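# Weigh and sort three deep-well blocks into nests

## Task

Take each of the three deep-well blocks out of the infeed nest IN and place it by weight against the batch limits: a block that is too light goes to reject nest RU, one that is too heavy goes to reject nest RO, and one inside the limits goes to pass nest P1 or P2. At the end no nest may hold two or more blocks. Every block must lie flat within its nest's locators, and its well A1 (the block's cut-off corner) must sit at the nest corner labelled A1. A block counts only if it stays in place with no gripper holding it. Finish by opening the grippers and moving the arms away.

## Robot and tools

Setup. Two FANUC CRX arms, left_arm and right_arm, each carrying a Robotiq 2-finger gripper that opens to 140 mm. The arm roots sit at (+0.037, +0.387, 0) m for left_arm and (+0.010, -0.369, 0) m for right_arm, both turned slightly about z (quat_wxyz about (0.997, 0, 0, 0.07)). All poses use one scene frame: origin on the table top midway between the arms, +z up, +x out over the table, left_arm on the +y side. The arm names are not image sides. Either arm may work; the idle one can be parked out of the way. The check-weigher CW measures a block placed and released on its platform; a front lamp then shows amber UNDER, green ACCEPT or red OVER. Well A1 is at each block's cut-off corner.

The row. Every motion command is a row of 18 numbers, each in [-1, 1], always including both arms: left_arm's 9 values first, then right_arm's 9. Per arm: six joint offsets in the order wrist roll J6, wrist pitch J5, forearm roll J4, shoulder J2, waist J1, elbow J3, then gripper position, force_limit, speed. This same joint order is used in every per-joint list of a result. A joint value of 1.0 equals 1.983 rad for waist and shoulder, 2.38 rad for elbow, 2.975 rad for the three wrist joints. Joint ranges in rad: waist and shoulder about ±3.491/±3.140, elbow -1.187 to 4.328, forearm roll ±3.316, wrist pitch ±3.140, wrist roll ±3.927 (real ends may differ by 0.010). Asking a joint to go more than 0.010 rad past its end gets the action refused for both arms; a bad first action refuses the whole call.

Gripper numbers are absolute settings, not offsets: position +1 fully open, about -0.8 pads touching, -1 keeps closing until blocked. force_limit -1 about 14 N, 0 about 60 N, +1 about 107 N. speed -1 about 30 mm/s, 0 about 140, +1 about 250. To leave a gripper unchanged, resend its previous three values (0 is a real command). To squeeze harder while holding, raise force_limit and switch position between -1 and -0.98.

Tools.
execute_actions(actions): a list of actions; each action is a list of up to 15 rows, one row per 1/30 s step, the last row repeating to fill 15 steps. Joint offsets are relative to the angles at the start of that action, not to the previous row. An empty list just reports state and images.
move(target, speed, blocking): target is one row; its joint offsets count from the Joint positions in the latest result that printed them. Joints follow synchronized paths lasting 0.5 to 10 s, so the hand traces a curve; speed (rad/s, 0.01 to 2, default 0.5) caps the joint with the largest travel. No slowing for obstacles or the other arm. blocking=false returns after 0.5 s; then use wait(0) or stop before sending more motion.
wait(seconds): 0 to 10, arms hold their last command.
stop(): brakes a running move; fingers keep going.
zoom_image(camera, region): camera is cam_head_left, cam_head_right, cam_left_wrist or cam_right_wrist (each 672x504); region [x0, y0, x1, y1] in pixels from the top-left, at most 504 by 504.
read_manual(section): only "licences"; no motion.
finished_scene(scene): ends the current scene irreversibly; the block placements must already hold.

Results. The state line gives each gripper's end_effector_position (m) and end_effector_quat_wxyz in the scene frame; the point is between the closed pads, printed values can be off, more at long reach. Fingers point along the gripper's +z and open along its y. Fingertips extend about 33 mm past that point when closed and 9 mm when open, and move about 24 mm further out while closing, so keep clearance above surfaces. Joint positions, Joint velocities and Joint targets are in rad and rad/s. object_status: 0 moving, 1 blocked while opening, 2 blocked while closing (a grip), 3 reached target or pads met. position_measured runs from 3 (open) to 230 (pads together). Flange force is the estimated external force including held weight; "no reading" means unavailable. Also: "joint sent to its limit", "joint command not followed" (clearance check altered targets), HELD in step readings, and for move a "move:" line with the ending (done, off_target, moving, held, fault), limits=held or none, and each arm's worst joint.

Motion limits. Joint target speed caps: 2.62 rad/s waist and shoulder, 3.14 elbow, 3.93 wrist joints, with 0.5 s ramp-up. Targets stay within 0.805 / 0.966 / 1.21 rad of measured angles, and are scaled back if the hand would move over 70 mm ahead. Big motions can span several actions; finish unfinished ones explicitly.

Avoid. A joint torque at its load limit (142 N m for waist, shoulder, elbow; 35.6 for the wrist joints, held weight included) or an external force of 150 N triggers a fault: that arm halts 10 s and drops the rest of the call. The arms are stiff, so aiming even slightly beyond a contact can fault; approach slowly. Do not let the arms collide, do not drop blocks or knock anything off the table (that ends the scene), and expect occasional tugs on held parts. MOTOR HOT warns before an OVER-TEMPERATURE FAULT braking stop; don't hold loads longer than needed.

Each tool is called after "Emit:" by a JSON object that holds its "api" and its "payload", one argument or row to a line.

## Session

Emit:
{"api": "execute_actions", "payload": {
  "actions": []
}}

Scene clock: 0.00 s.
left_arm: end_effector_position=(+0.2660, +0.6286, +0.3390) position_measured=3 object_status=3 end_effector_quat_wxyz=(+0.034, -0.310, +0.694, +0.649) | right_arm: end_effector_position=(+0.5249, -0.6599, +0.2006) position_measured=3 object_status=3 end_effector_quat_wxyz=(+0.216, -0.705, +0.670, -0.089)
Joint names: [wrist roll, wrist pitch, forearm roll, shoulder, waist, elbow]
Joint positions: left_arm=[-0.816 -2.038 -1.3   -0.091 -0.295 -0.267] | right_arm=[ 0.659 -1.262 -0.399  0.172 -0.68   0.125]
Joint velocities: left_arm=[ 0.    -0.    -0.001 -0.001 -0.     0.   ] | right_arm=[-0.     0.001 -0.    -0.    -0.     0.002]
Flange force (N, the push that the arm receives, along the gripper's own x y z axes): no reading
Joint targets: left_arm=[-0.816 -2.038 -1.300 -0.091 -0.295 -0.267] | right_arm=[0.659 -1.262 -0.399 0.172 -0.680 0.125]

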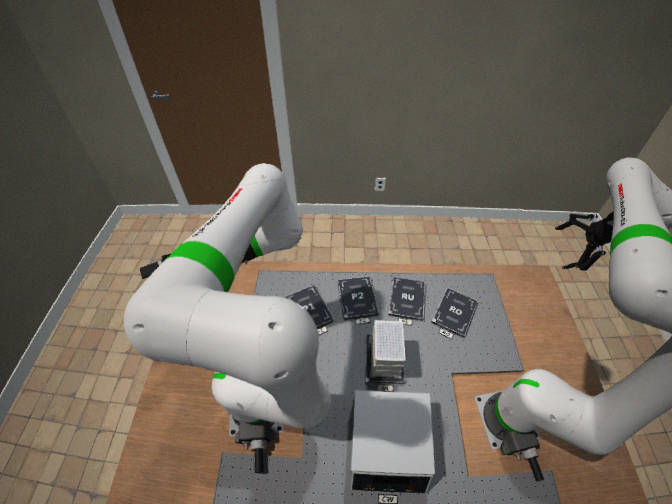

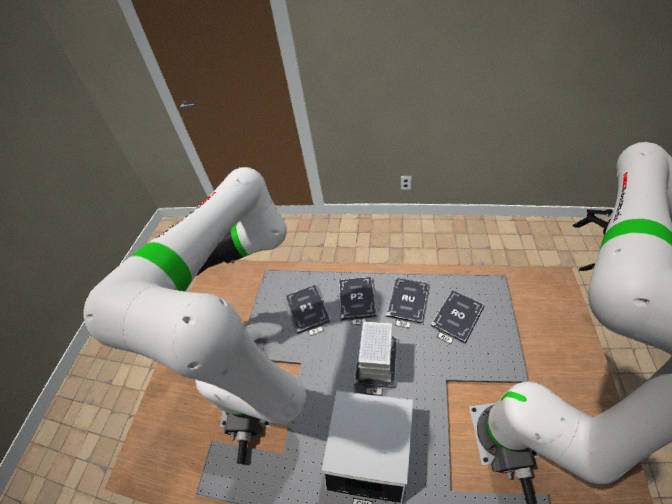

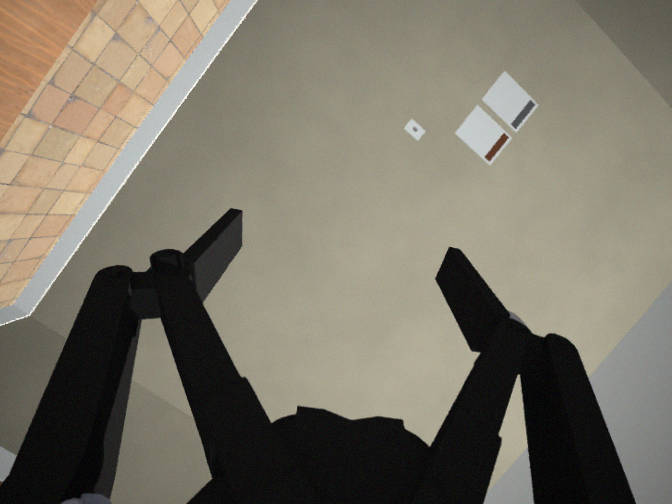

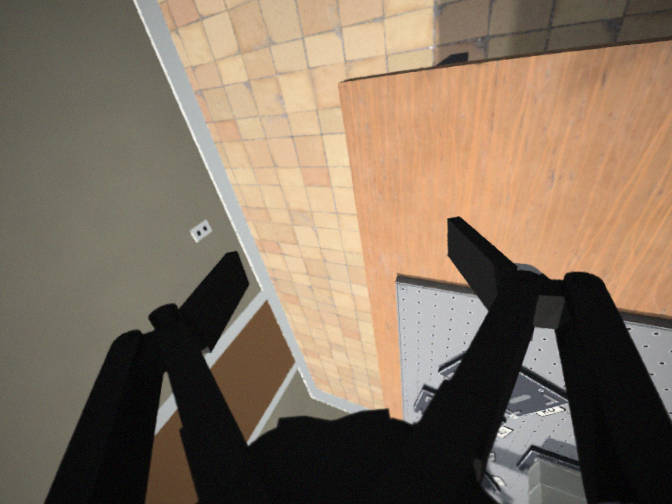

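Emit:
{"api": "move", "payload": {
  "target": [1,0.1945,0.437,0.0162,-0.356,0.0407,0.6,0,0,0,0,0,0,-0.25,0,1,0,0],
  "speed": 1.5
}}

Emit:
{"api": "move", "payload": {
  "target": [0.075,0.016,0,0.002,0,-0.0185,0.6,0,0,0,0,0,0,0,0,1,0,0]
}}

Scene clock: 3.23 s.
left_arm: end_effector_position=(+0.2057, -0.0018, +0.1898) position_measured=53 object_status=3 end_effector_quat_wxyz=(-0.000, +0.991, -0.131, +0.000) | right_arm: end_effector_position=(+0.3245, -0.8697, +0.2006) position_measured=3 object_status=3 end_effector_quat_wxyz=(+0.187, -0.519, +0.822, -0.139)
Joint names: [wrist roll, wrist pitch, forearm roll, shoulder, waist, elbow]
Joint positions: left_arm=[ 2.159 -1.459 -0.    -0.059 -1.001 -0.17 ] | right_arm=[ 0.659 -1.262 -0.399  0.172 -1.176  0.125]
Joint velocities: left_arm=[ 0.001  0.001  0.002 -0.    -0.     0.   ] | right_arm=[ 0.    -0.001  0.    -0.     0.    -0.   ]
Flange force (N, the push that the arm receives, along the gripper's own x y z axes): left_arm=[-1.4 0.4 -3.5] | right_arm=[0.1 -1.3 -1.7]
Joint targets: left_arm=[2.159 -1.459 -0.000 -0.059 -1.001 -0.170] | right_arm=[0.659 -1.262 -0.399 0.172 -1.176 0.125]
move: done; limits=none; left_arm: farthest joint: the forearm roll, 0.001 radians from its target (1.300 radians at the start); right_arm: farthest joint: the waist, 0.000 radians from its target (0.496 radians at the start)

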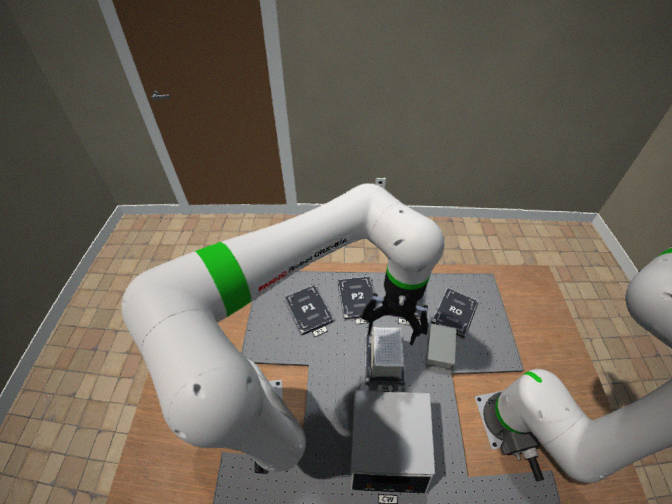

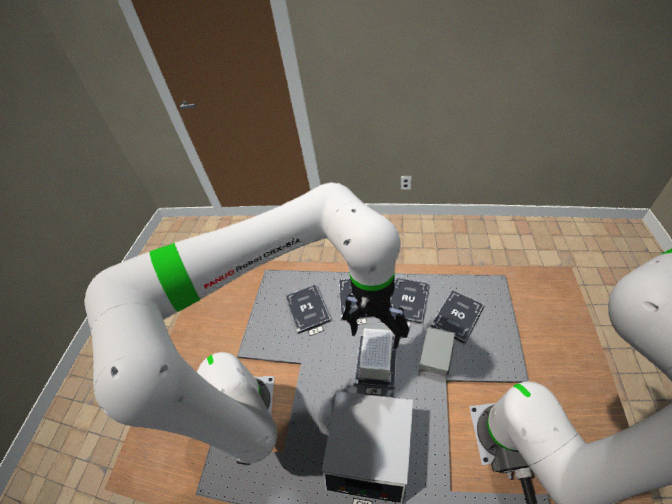

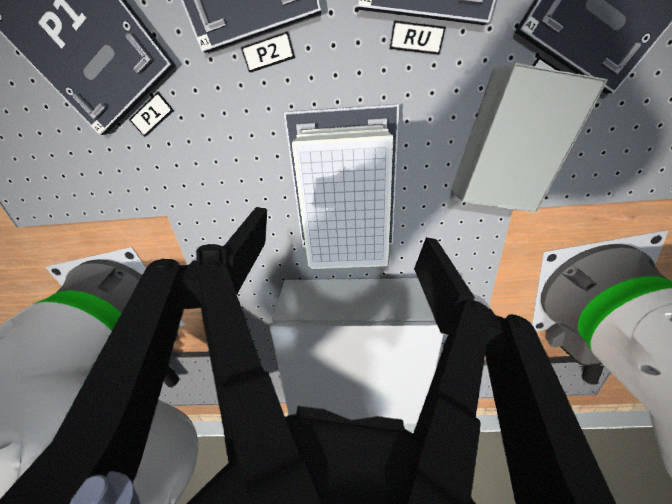

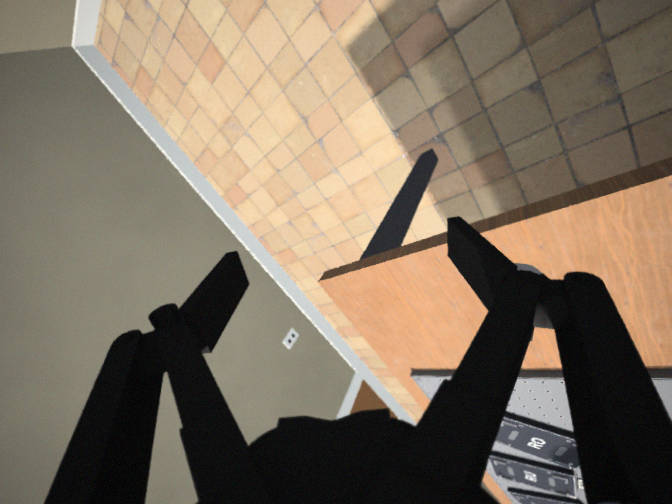

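Scene clock: 4.23 s.
left_arm: end_effector_position=(+0.2048, -0.0008, +0.1694) position_measured=53 object_status=3 end_effector_quat_wxyz=(-0.000, +1.000, -0.020, -0.000) | right_arm: end_effector_position=(+0.3245, -0.8697, +0.2006) position_measured=3 object_status=3 end_effector_quat_wxyz=(+0.187, -0.519, +0.822, -0.139)
Joint names: [wrist roll, wrist pitch, forearm roll, shoulder, waist, elbow]
Joint positions: left_arm=[ 2.382 -1.412 -0.    -0.055 -1.001 -0.214] | right_arm=[ 0.659 -1.262 -0.399  0.172 -1.176  0.125]
Joint velocities: left_arm=[ 0.002  0.001 -0.001  0.     0.     0.   ] | right_arm=[-0.    -0.001 -0.     0.    -0.    -0.   ]
Flange force (N, the push that the arm receives, along the gripper's own x y z axes): left_arm=[-2.2 -2.5 -2.4] | right_arm=[-1.8 0.7 -3.1]
Joint targets: left_arm=[2.382 -1.412 -0.000 -0.055 -1.001 -0.214] | right_arm=[0.659 -1.262 -0.399 0.172 -1.176 0.125]
move: done; limits=none; left_arm: farthest joint: the waist, 0.000 radians from its target (0.000 radians at the start); right_arm: farthest joint: the waist, 0.000 radians from its target (0.000 radians at the start)

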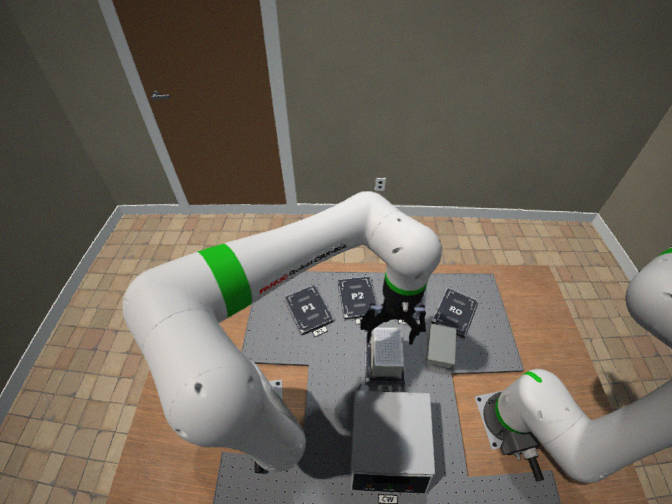

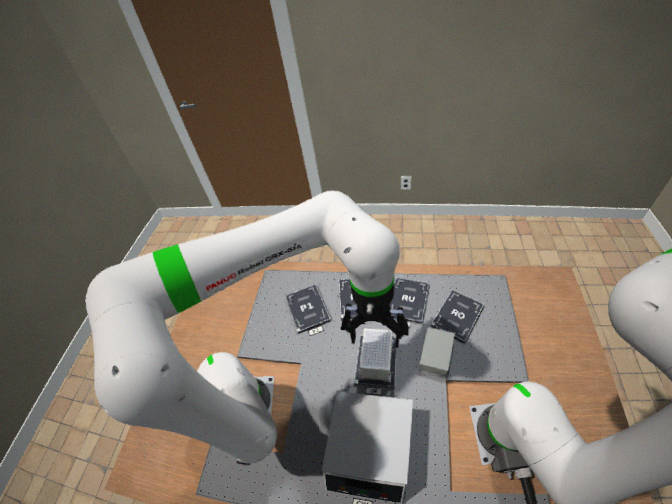

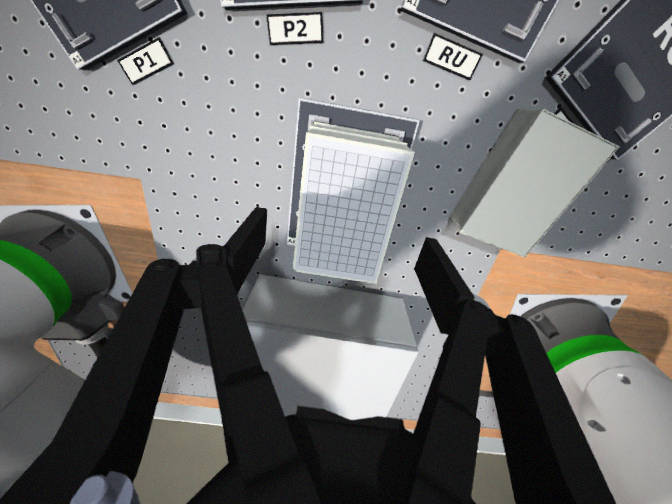

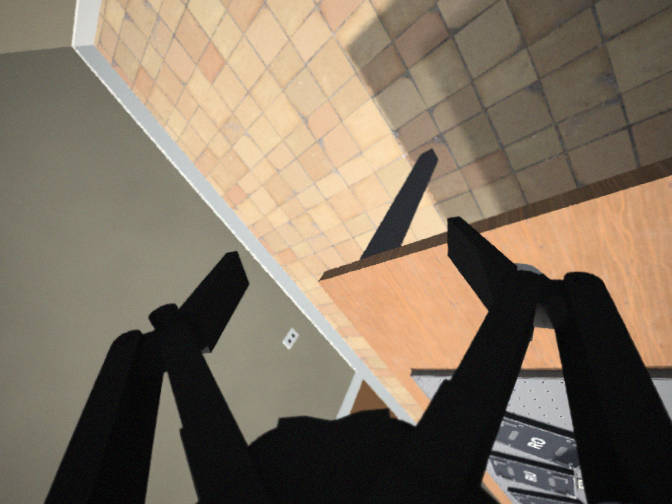

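Emit:
{"api": "move", "payload": {
  "target": [-0.012,0.0639,0,0.0248,0,-0.059,0.6,0,0,0,0,0,0,0,0,1,0,0],
  "speed": 0.2
}}

Scene clock: 5.87 s.
left_arm: end_effector_position=(+0.2047, -0.0007, +0.0913) position_measured=53 object_status=3 end_effector_quat_wxyz=(-0.000, +0.999, -0.038, +0.000) | right_arm: end_effector_position=(+0.3245, -0.8697, +0.2006) position_measured=3 object_status=3 end_effector_quat_wxyz=(+0.187, -0.519, +0.822, -0.139)
Joint names: [wrist roll, wrist pitch, forearm roll, shoulder, waist, elbow]
Joint positions: left_arm=[ 2.346 -1.222 -0.    -0.005 -1.001 -0.355] | right_arm=[ 0.659 -1.262 -0.399  0.172 -1.176  0.125]
Joint velocities: left_arm=[-0.     0.002  0.001  0.     0.    -0.001] | right_arm=[ 0.    -0.     0.001 -0.001 -0.     0.   ]
Flange force (N, the push that the arm receives, along the gripper's own x y z axes): left_arm=[0.1 2.1 -4.5] | right_arm=[-1.1 -1.0 -3.3]
Joint targets: left_arm=[2.346 -1.222 -0.000 -0.005 -1.001 -0.355] | right_arm=[0.659 -1.262 -0.399 0.172 -1.176 0.125]
move: done; limits=none; left_arm: farthest joint: the waist, 0.000 radians from its target (0.000 radians at the start); right_arm: farthest joint: the waist, 0.000 radians from its target (0.000 radians at the start)

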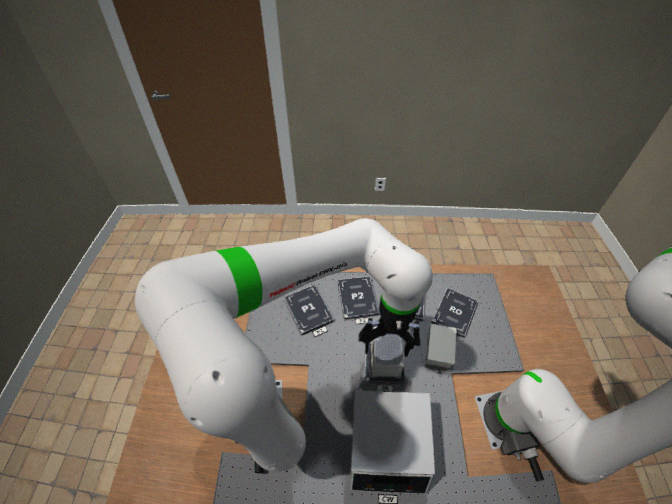

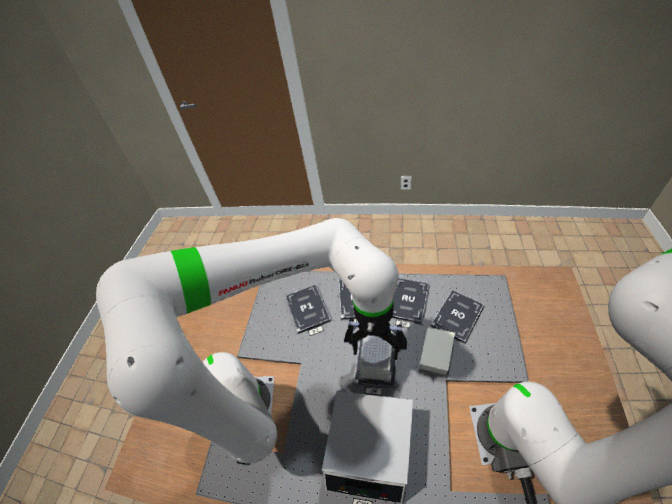

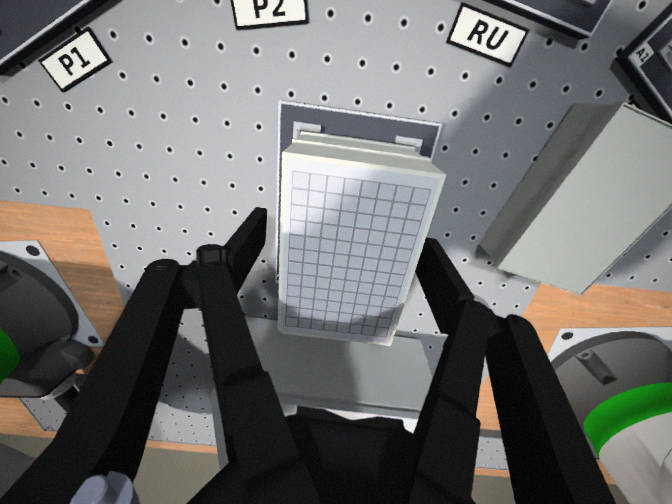

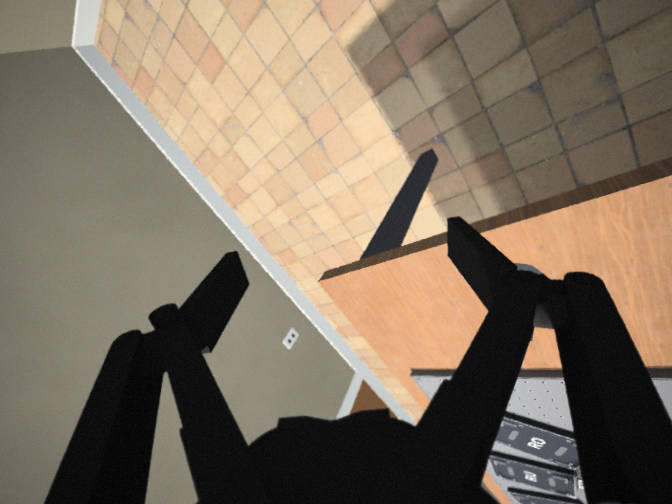

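Emit:
{"api": "move", "payload": {
  "target": [0.005,0,0,0,0,0,-1,0,-0.5,0,0,0,0,0,0,1,0,0]
}}

Emit:
{"api": "move", "payload": {
  "target": [0,-0.0639,0,-0.0248,0,0.059,-1,0,-0.5,0,0,0,0,0,0,1,0,0],
  "speed": 0.25
}}

Emit:
{"api": "move", "payload": {
  "target": [0.175,0.016,0,0,-0.262,-0.02,-1,0,-0.5,0,0,0,0,0,0,1,0,0]
}}

Emit:
{"api": "move", "payload": {
  "target": [0,0.0064,0,0,0,-0.008,-1,0,-0.5,0,0,0,0,0,0,1,0,0],
  "speed": 0.03
}}

Emit:
{"api": "move", "payload": {
  "target": [0,0,0,0,0,0,0.5,0,0,0,0,0,0,0,0,1,0,0]
}}

Emit:
{"api": "wait", "payload": {
  "seconds": 2
}}

Scene clock: 6.90 s.
left_arm: end_effector_position=(+0.2047, -0.0007, +0.0913) position_measured=105 object_status=2 end_effector_quat_wxyz=(-0.000, +1.000, -0.031, +0.000) | right_arm: end_effector_position=(+0.3245, -0.8697, +0.2006) position_measured=3 object_status=3 end_effector_quat_wxyz=(+0.187, -0.519, +0.822, -0.139)
Joint names: [wrist roll, wrist pitch, forearm roll, shoulder, waist, elbow]
Joint positions: left_arm=[ 2.361 -1.222 -0.    -0.005 -1.001 -0.355] | right_arm=[ 0.659 -1.262 -0.399  0.172 -1.176  0.125]
Joint velocities: left_arm=[ 0.002 -0.001 -0.001  0.001 -0.     0.001] | right_arm=[ 0.    -0.    -0.001 -0.     0.     0.001]
Flange force (N, the push that the arm receives, along the gripper's own x y z axes): left_arm=[-0.3 -5.8 -48.0] | right_arm=[-1.0 -0.7 -3.6]
Joint targets: left_arm=[2.361 -1.222 -0.000 -0.005 -1.001 -0.355] | right_arm=[0.659 -1.262 -0.399 0.172 -1.176 0.125]
move: done; limits=none; left_arm: farthest joint: the waist, 0.000 radians from its target (0.000 radians at the start); right_arm: farthest joint: the waist, 0.000 radians from its target (0.000 radians at the start)

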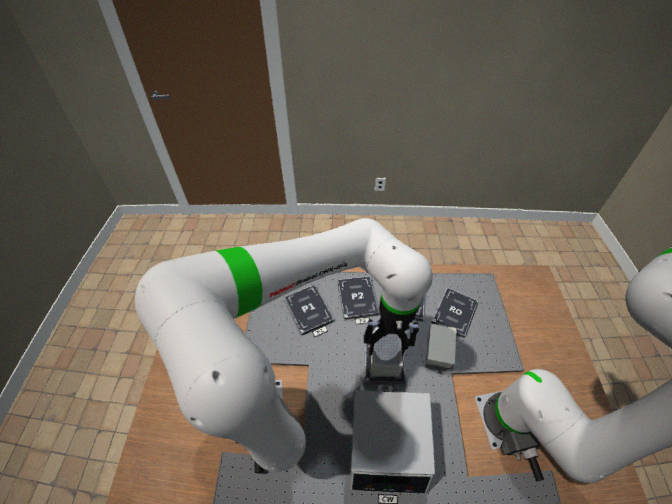

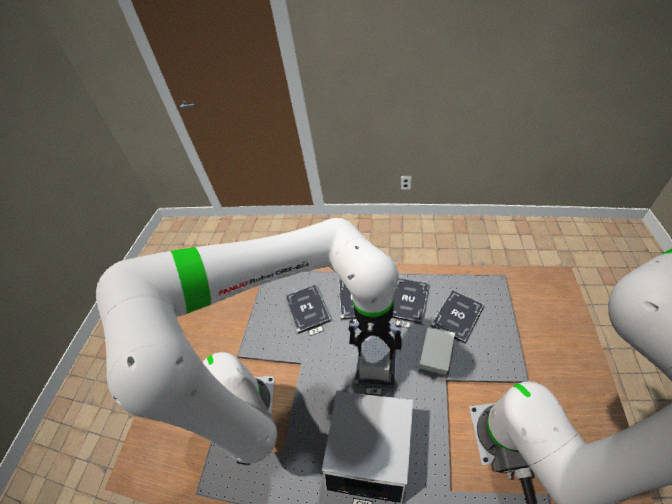

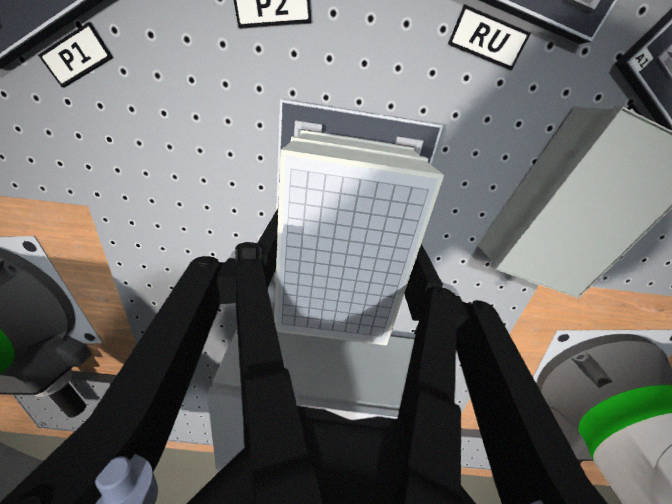

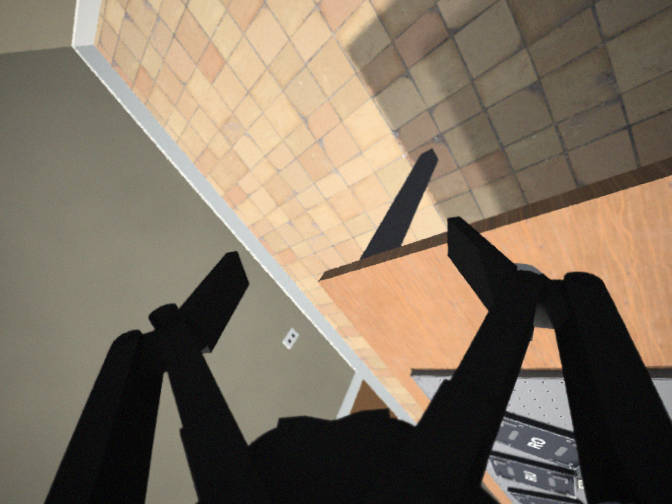

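Scene clock: 8.13 s.
left_arm: end_effector_position=(+0.2048, -0.0008, +0.1694) position_measured=105 object_status=2 end_effector_quat_wxyz=(-0.000, +1.000, -0.031, -0.000) | right_arm: end_effector_position=(+0.3245, -0.8697, +0.2006) position_measured=3 object_status=3 end_effector_quat_wxyz=(+0.187, -0.519, +0.822, -0.139)
Joint names: [wrist roll, wrist pitch, forearm roll, shoulder, waist, elbow]
Joint positions: left_arm=[ 2.361 -1.412 -0.    -0.055 -1.001 -0.214] | right_arm=[ 0.659 -1.262 -0.399  0.172 -1.176  0.125]
Joint velocities: left_arm=[ 0.    -0.002  0.001 -0.001  0.     0.001] | right_arm=[ 0.    -0.001  0.    -0.001  0.     0.001]
Flange force (N, the push that the arm receives, along the gripper's own x y z axes): left_arm=[-2.4 -2.8 -1.2] | right_arm=[-1.9 -0.3 -2.0]
Joint targets: left_arm=[2.361 -1.412 -0.000 -0.055 -1.001 -0.214] | right_arm=[0.659 -1.262 -0.399 0.172 -1.176 0.125]
move: done; limits=none; left_arm: farthest joint: the wrist pitch, 0.001 radians from its target (0.190 radians at the start); right_arm: farthest joint: the waist, 0.000 radians from its target (0.000 radians at the start)

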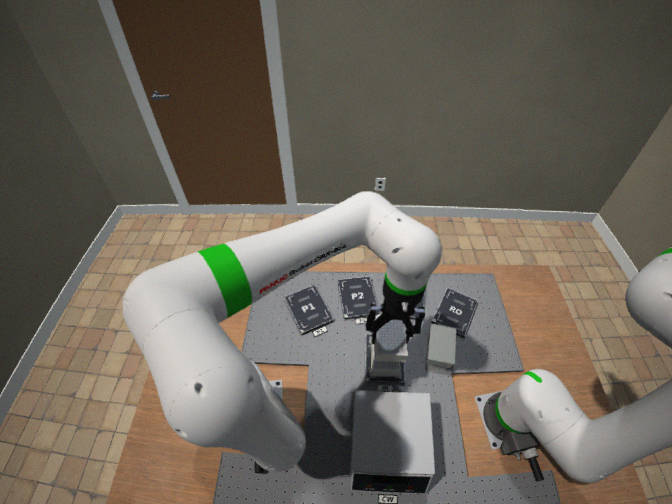

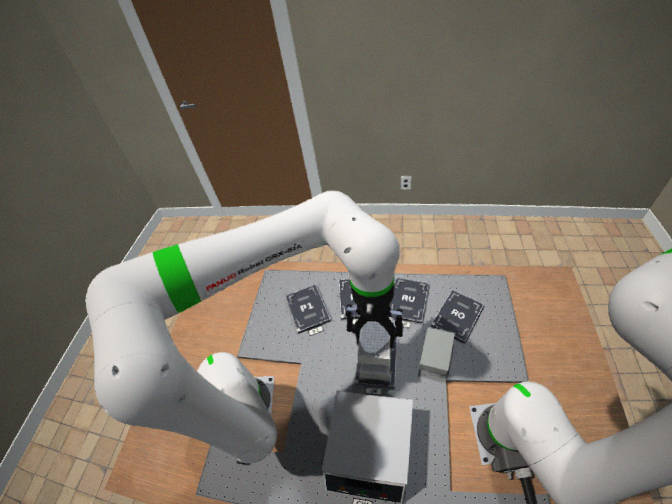

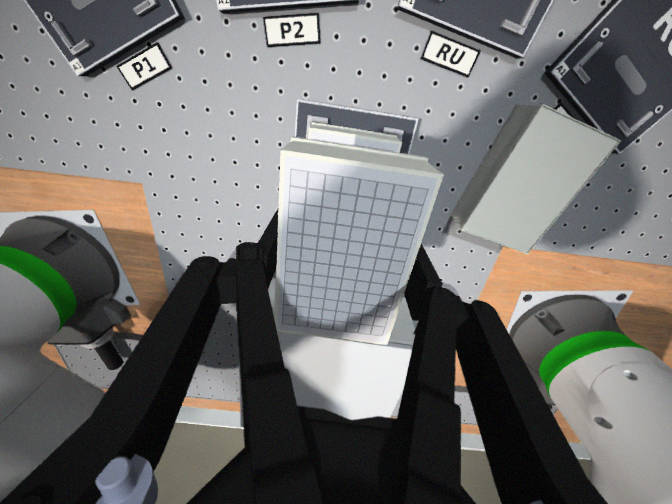

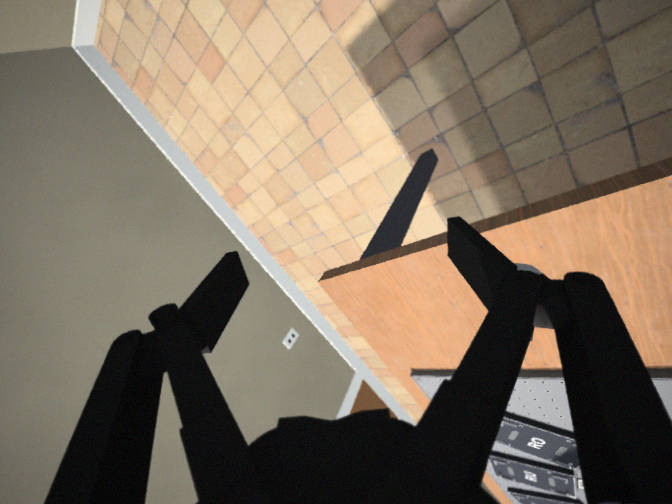

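Scene clock: 9.77 s.
left_arm: end_effector_position=(-0.0105, -0.0290, +0.1493) position_measured=105 object_status=2 end_effector_quat_wxyz=(-0.000, +1.000, -0.030, +0.000) | right_arm: end_effector_position=(+0.3245, -0.8697, +0.2006) position_measured=3 object_status=3 end_effector_quat_wxyz=(+0.187, -0.519, +0.822, -0.139)
Joint names: [wrist roll, wrist pitch, forearm roll, shoulder, waist, elbow]
Joint positions: left_arm=[ 2.881 -1.364 -0.    -0.055 -1.521 -0.262] | right_arm=[ 0.659 -1.262 -0.399  0.172 -1.176  0.125]
Joint velocities: left_arm=[ 0.001 -0.    -0.     0.    -0.002  0.   ] | right_arm=[ 0.  0. -0.  0.  0.  0.]
Flange force (N, the push that the arm receives, along the gripper's own x y z axes): left_arm=[-1.2 -0.1 -0.5] | right_arm=[-3.4 0.5 -0.9]
Joint targets: left_arm=[2.881 -1.364 -0.000 -0.055 -1.521 -0.262] | right_arm=[0.659 -1.262 -0.399 0.172 -1.176 0.125]
move: done; limits=none; left_arm: farthest joint: the waist, 0.000 radians from its target (0.519 radians at the start); right_arm: farthest joint: the waist, 0.000 radians from its target (0.000 radians at the start)

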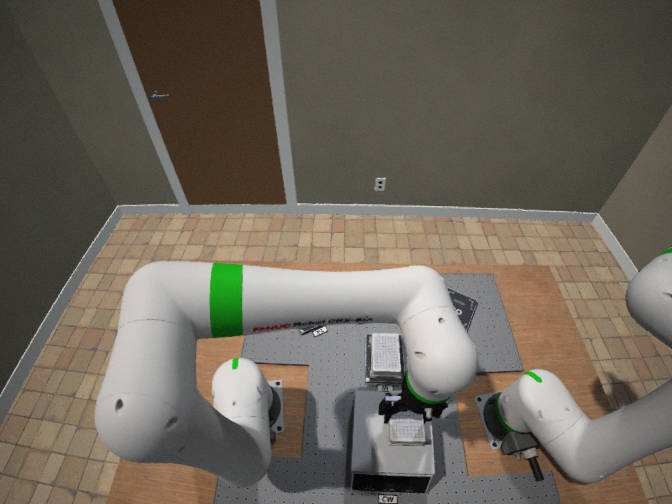

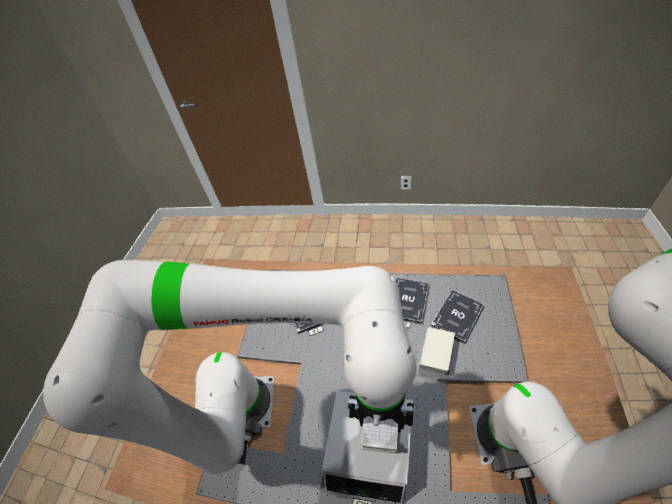

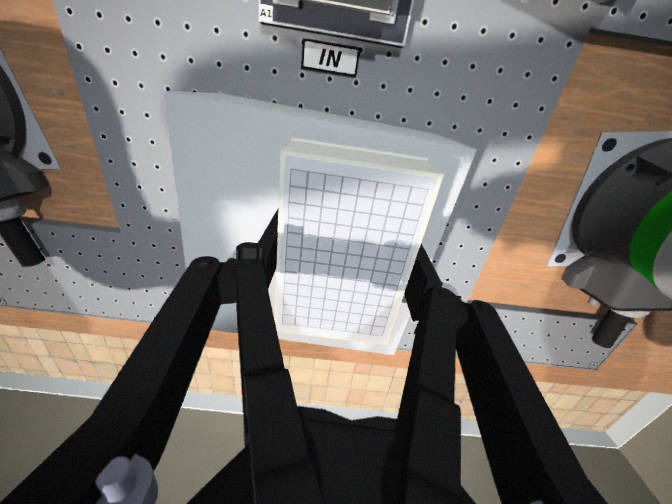

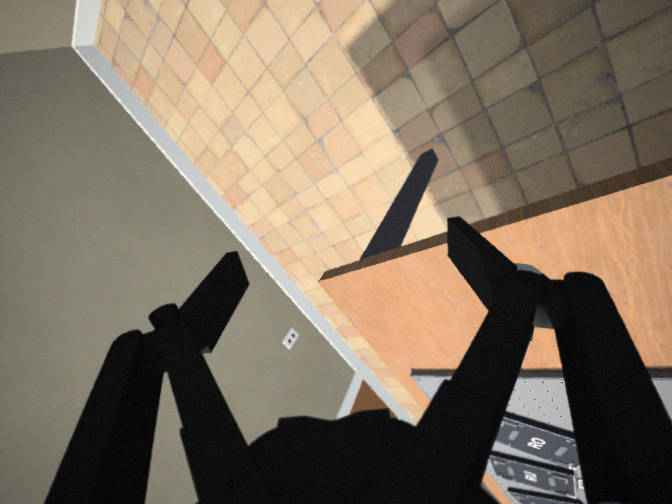

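Scene clock: 10.70 s.
left_arm: end_effector_position=(-0.0109, -0.0273, +0.1413) position_measured=105 object_status=2 end_effector_quat_wxyz=(-0.000, +1.000, -0.030, +0.000) | right_arm: end_effector_position=(+0.3245, -0.8697, +0.2006) position_measured=3 object_status=3 end_effector_quat_wxyz=(+0.187, -0.519, +0.822, -0.139)
Joint names: [wrist roll, wrist pitch, forearm roll, shoulder, waist, elbow]
Joint positions: left_arm=[ 2.881 -1.345 -0.    -0.055 -1.521 -0.281] | right_arm=[ 0.659 -1.262 -0.399  0.172 -1.176  0.125]
Joint velocities: left_arm=[-0.     0.002 -0.     0.001  0.    -0.002] | right_arm=[ 0.     0.     0.001 -0.001 -0.    -0.001]
Flange force (N, the push that the arm receives, along the gripper's own x y z axes): left_arm=[-0.8 0.6 -1.6] | right_arm=[-3.0 2.5 -1.6]
Joint targets: left_arm=[2.881 -1.345 -0.000 -0.055 -1.521 -0.281] | right_arm=[0.659 -1.262 -0.399 0.172 -1.176 0.125]
move: done; limits=none; left_arm: farthest joint: the waist, 0.000 radians from its target (0.000 radians at the start); right_arm: farthest joint: the waist, 0.000 radians from its target (0.000 radians at the start)

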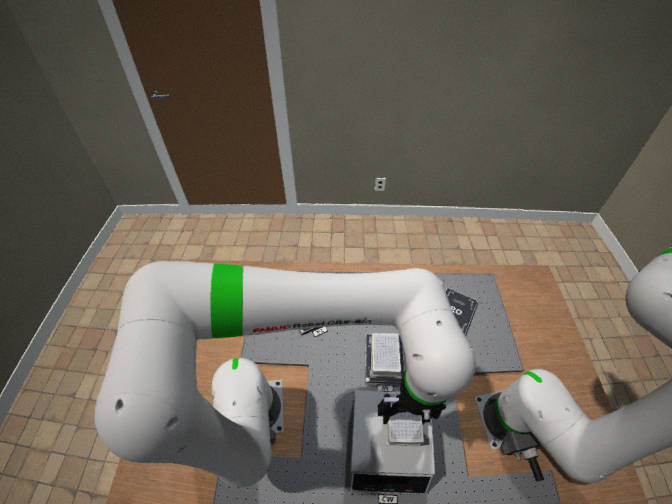

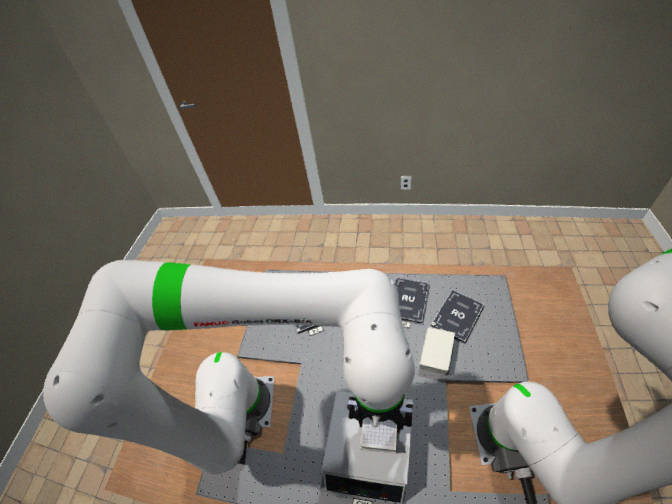

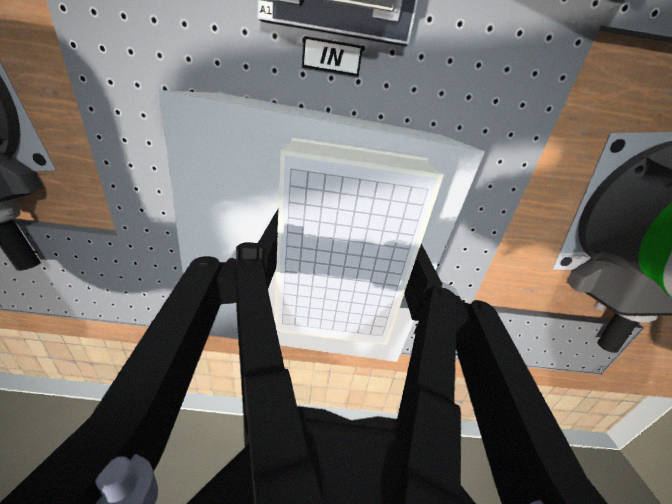

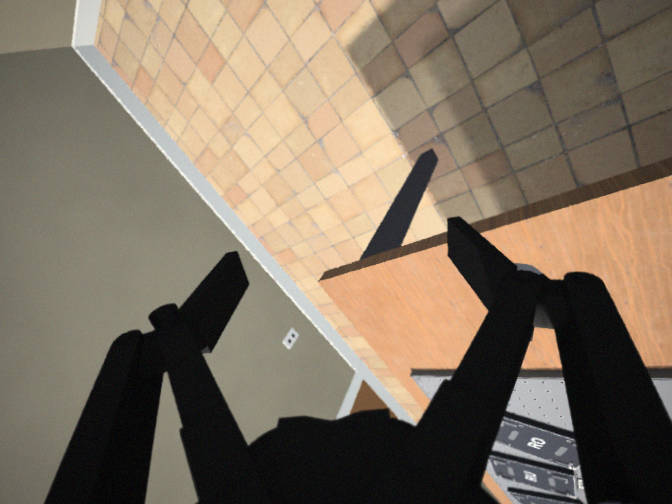

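Scene clock: 11.20 s.
left_arm: end_effector_position=(-0.0109, -0.0273, +0.1413) position_measured=66 object_status=3 end_effector_quat_wxyz=(-0.000, +1.000, -0.030, +0.000) | right_arm: end_effector_position=(+0.3245, -0.8697, +0.2006) position_measured=3 object_status=3 end_effector_quat_wxyz=(+0.187, -0.519, +0.822, -0.139)
Joint names: [wrist roll, wrist pitch, forearm roll, shoulder, waist, elbow]
Joint positions: left_arm=[ 2.881 -1.345 -0.    -0.055 -1.521 -0.281] | right_arm=[ 0.659 -1.262 -0.399  0.172 -1.176  0.125]
Joint velocities: left_arm=[ 0.    -0.    -0.    -0.001 -0.     0.   ] | right_arm=[-0.    -0.001 -0.001 -0.    -0.     0.001]
Flange force (N, the push that the arm receives, along the gripper's own x y z axes): left_arm=[-1.5 0.4 -3.8] | right_arm=[0.4 -2.2 -2.9]
Joint targets: left_arm=[2.881 -1.345 -0.000 -0.055 -1.521 -0.281] | right_arm=[0.659 -1.262 -0.399 0.172 -1.176 0.125]
move: done; limits=none; left_arm: farthest joint: the waist, 0.000 radians from its target (0.000 radians at the start); right_arm: farthest joint: the waist, 0.000 radians from its target (0.000 radians at the start)

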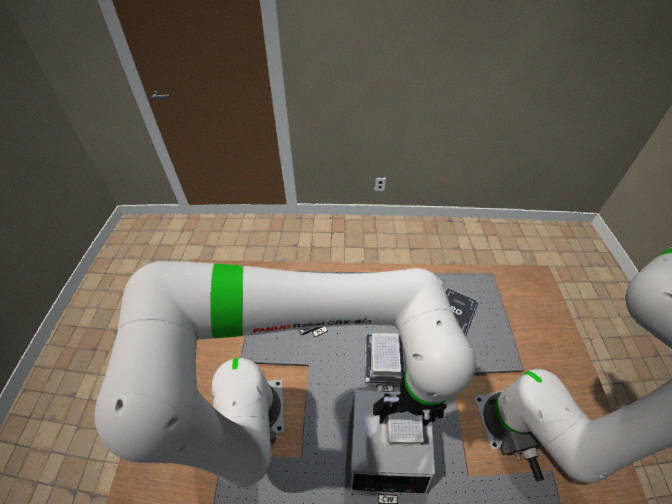

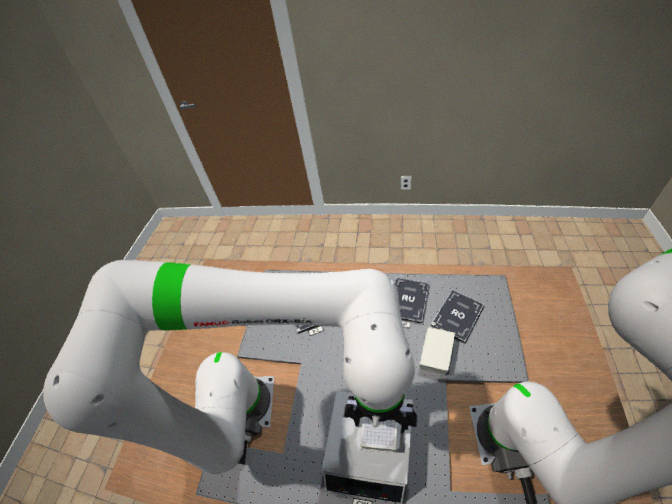

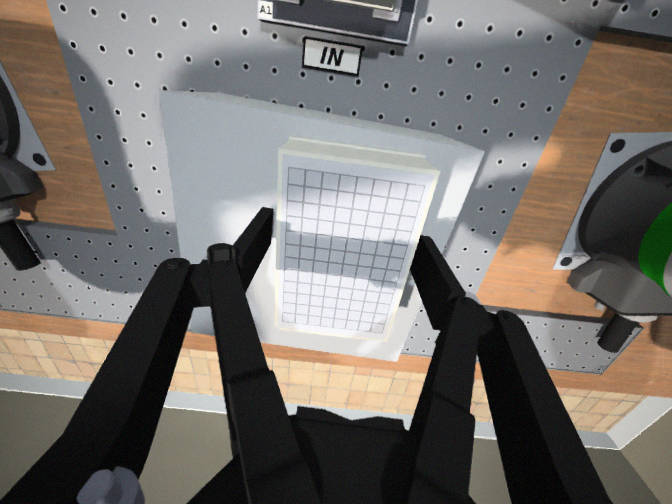

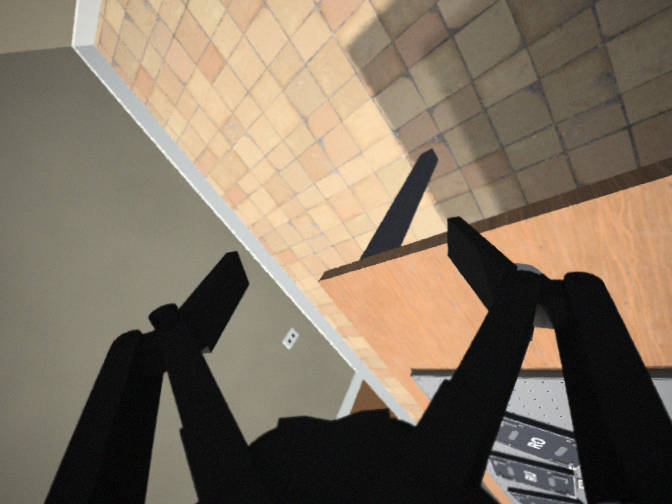

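Scene clock: 13.20 s.
left_arm: end_effector_position=(-0.0109, -0.0273, +0.1413) position_measured=66 object_status=3 end_effector_quat_wxyz=(-0.000, +1.000, -0.030, +0.000) | right_arm: end_effector_position=(+0.3245, -0.8697, +0.2006) position_measured=3 object_status=3 end_effector_quat_wxyz=(+0.187, -0.519, +0.822, -0.139)
Joint names: [wrist roll, wrist pitch, forearm roll, shoulder, waist, elbow]
Joint positions: left_arm=[ 2.881 -1.345 -0.    -0.055 -1.521 -0.281] | right_arm=[ 0.659 -1.262 -0.399  0.172 -1.176  0.125]
Joint velocities: left_arm=[ 0.     0.001  0.     0.001  0.    -0.   ] | right_arm=[ 0.  0. -0.  0.  0.  0.]
Flange force (N, the push that the arm receives, along the gripper's own x y z axes): left_arm=[-1.3 -2.0 -2.8] | right_arm=[-0.9 0.8 -2.3]
Joint targets: left_arm=[2.881 -1.345 -0.000 -0.055 -1.521 -0.281] | right_arm=[0.659 -1.262 -0.399 0.172 -1.176 0.125]
wait: 2.00 s; at rest by 0.17 s

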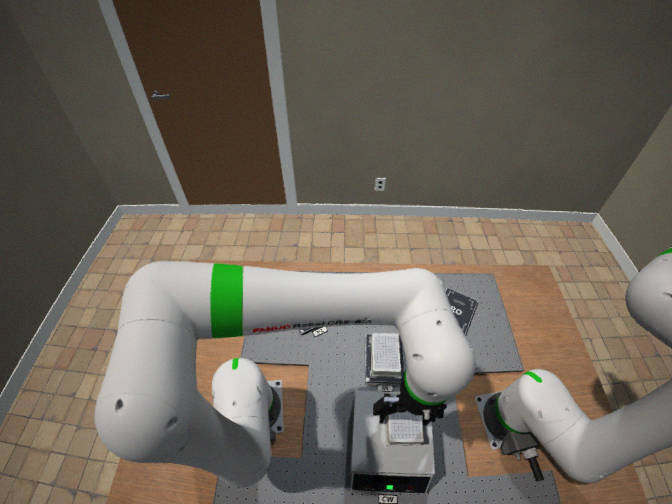

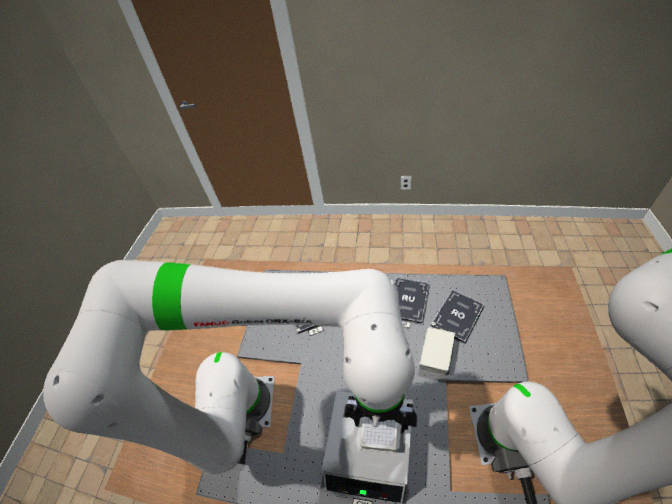

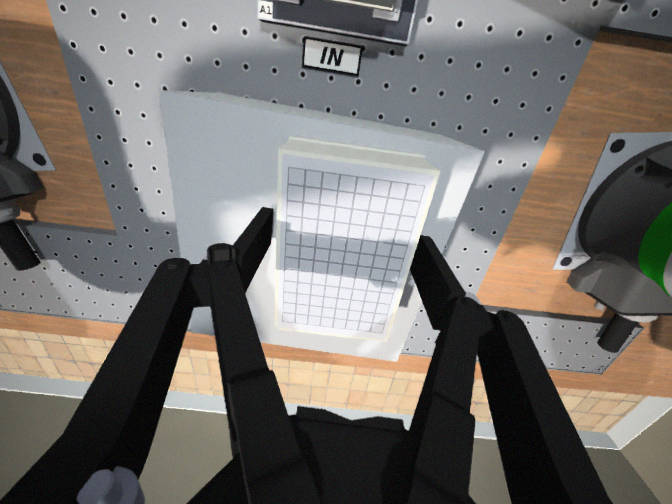

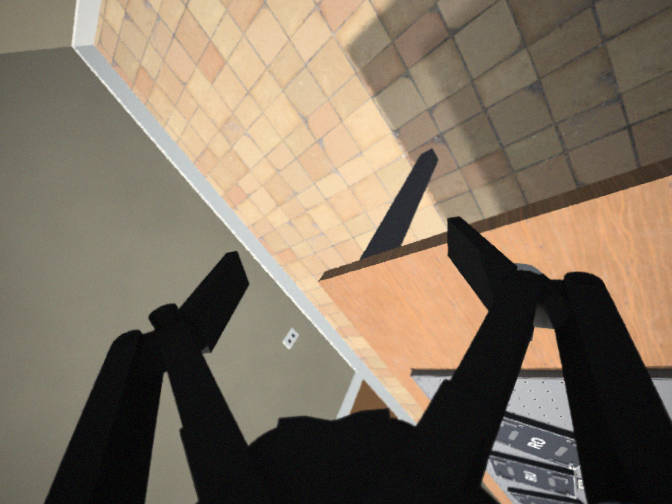

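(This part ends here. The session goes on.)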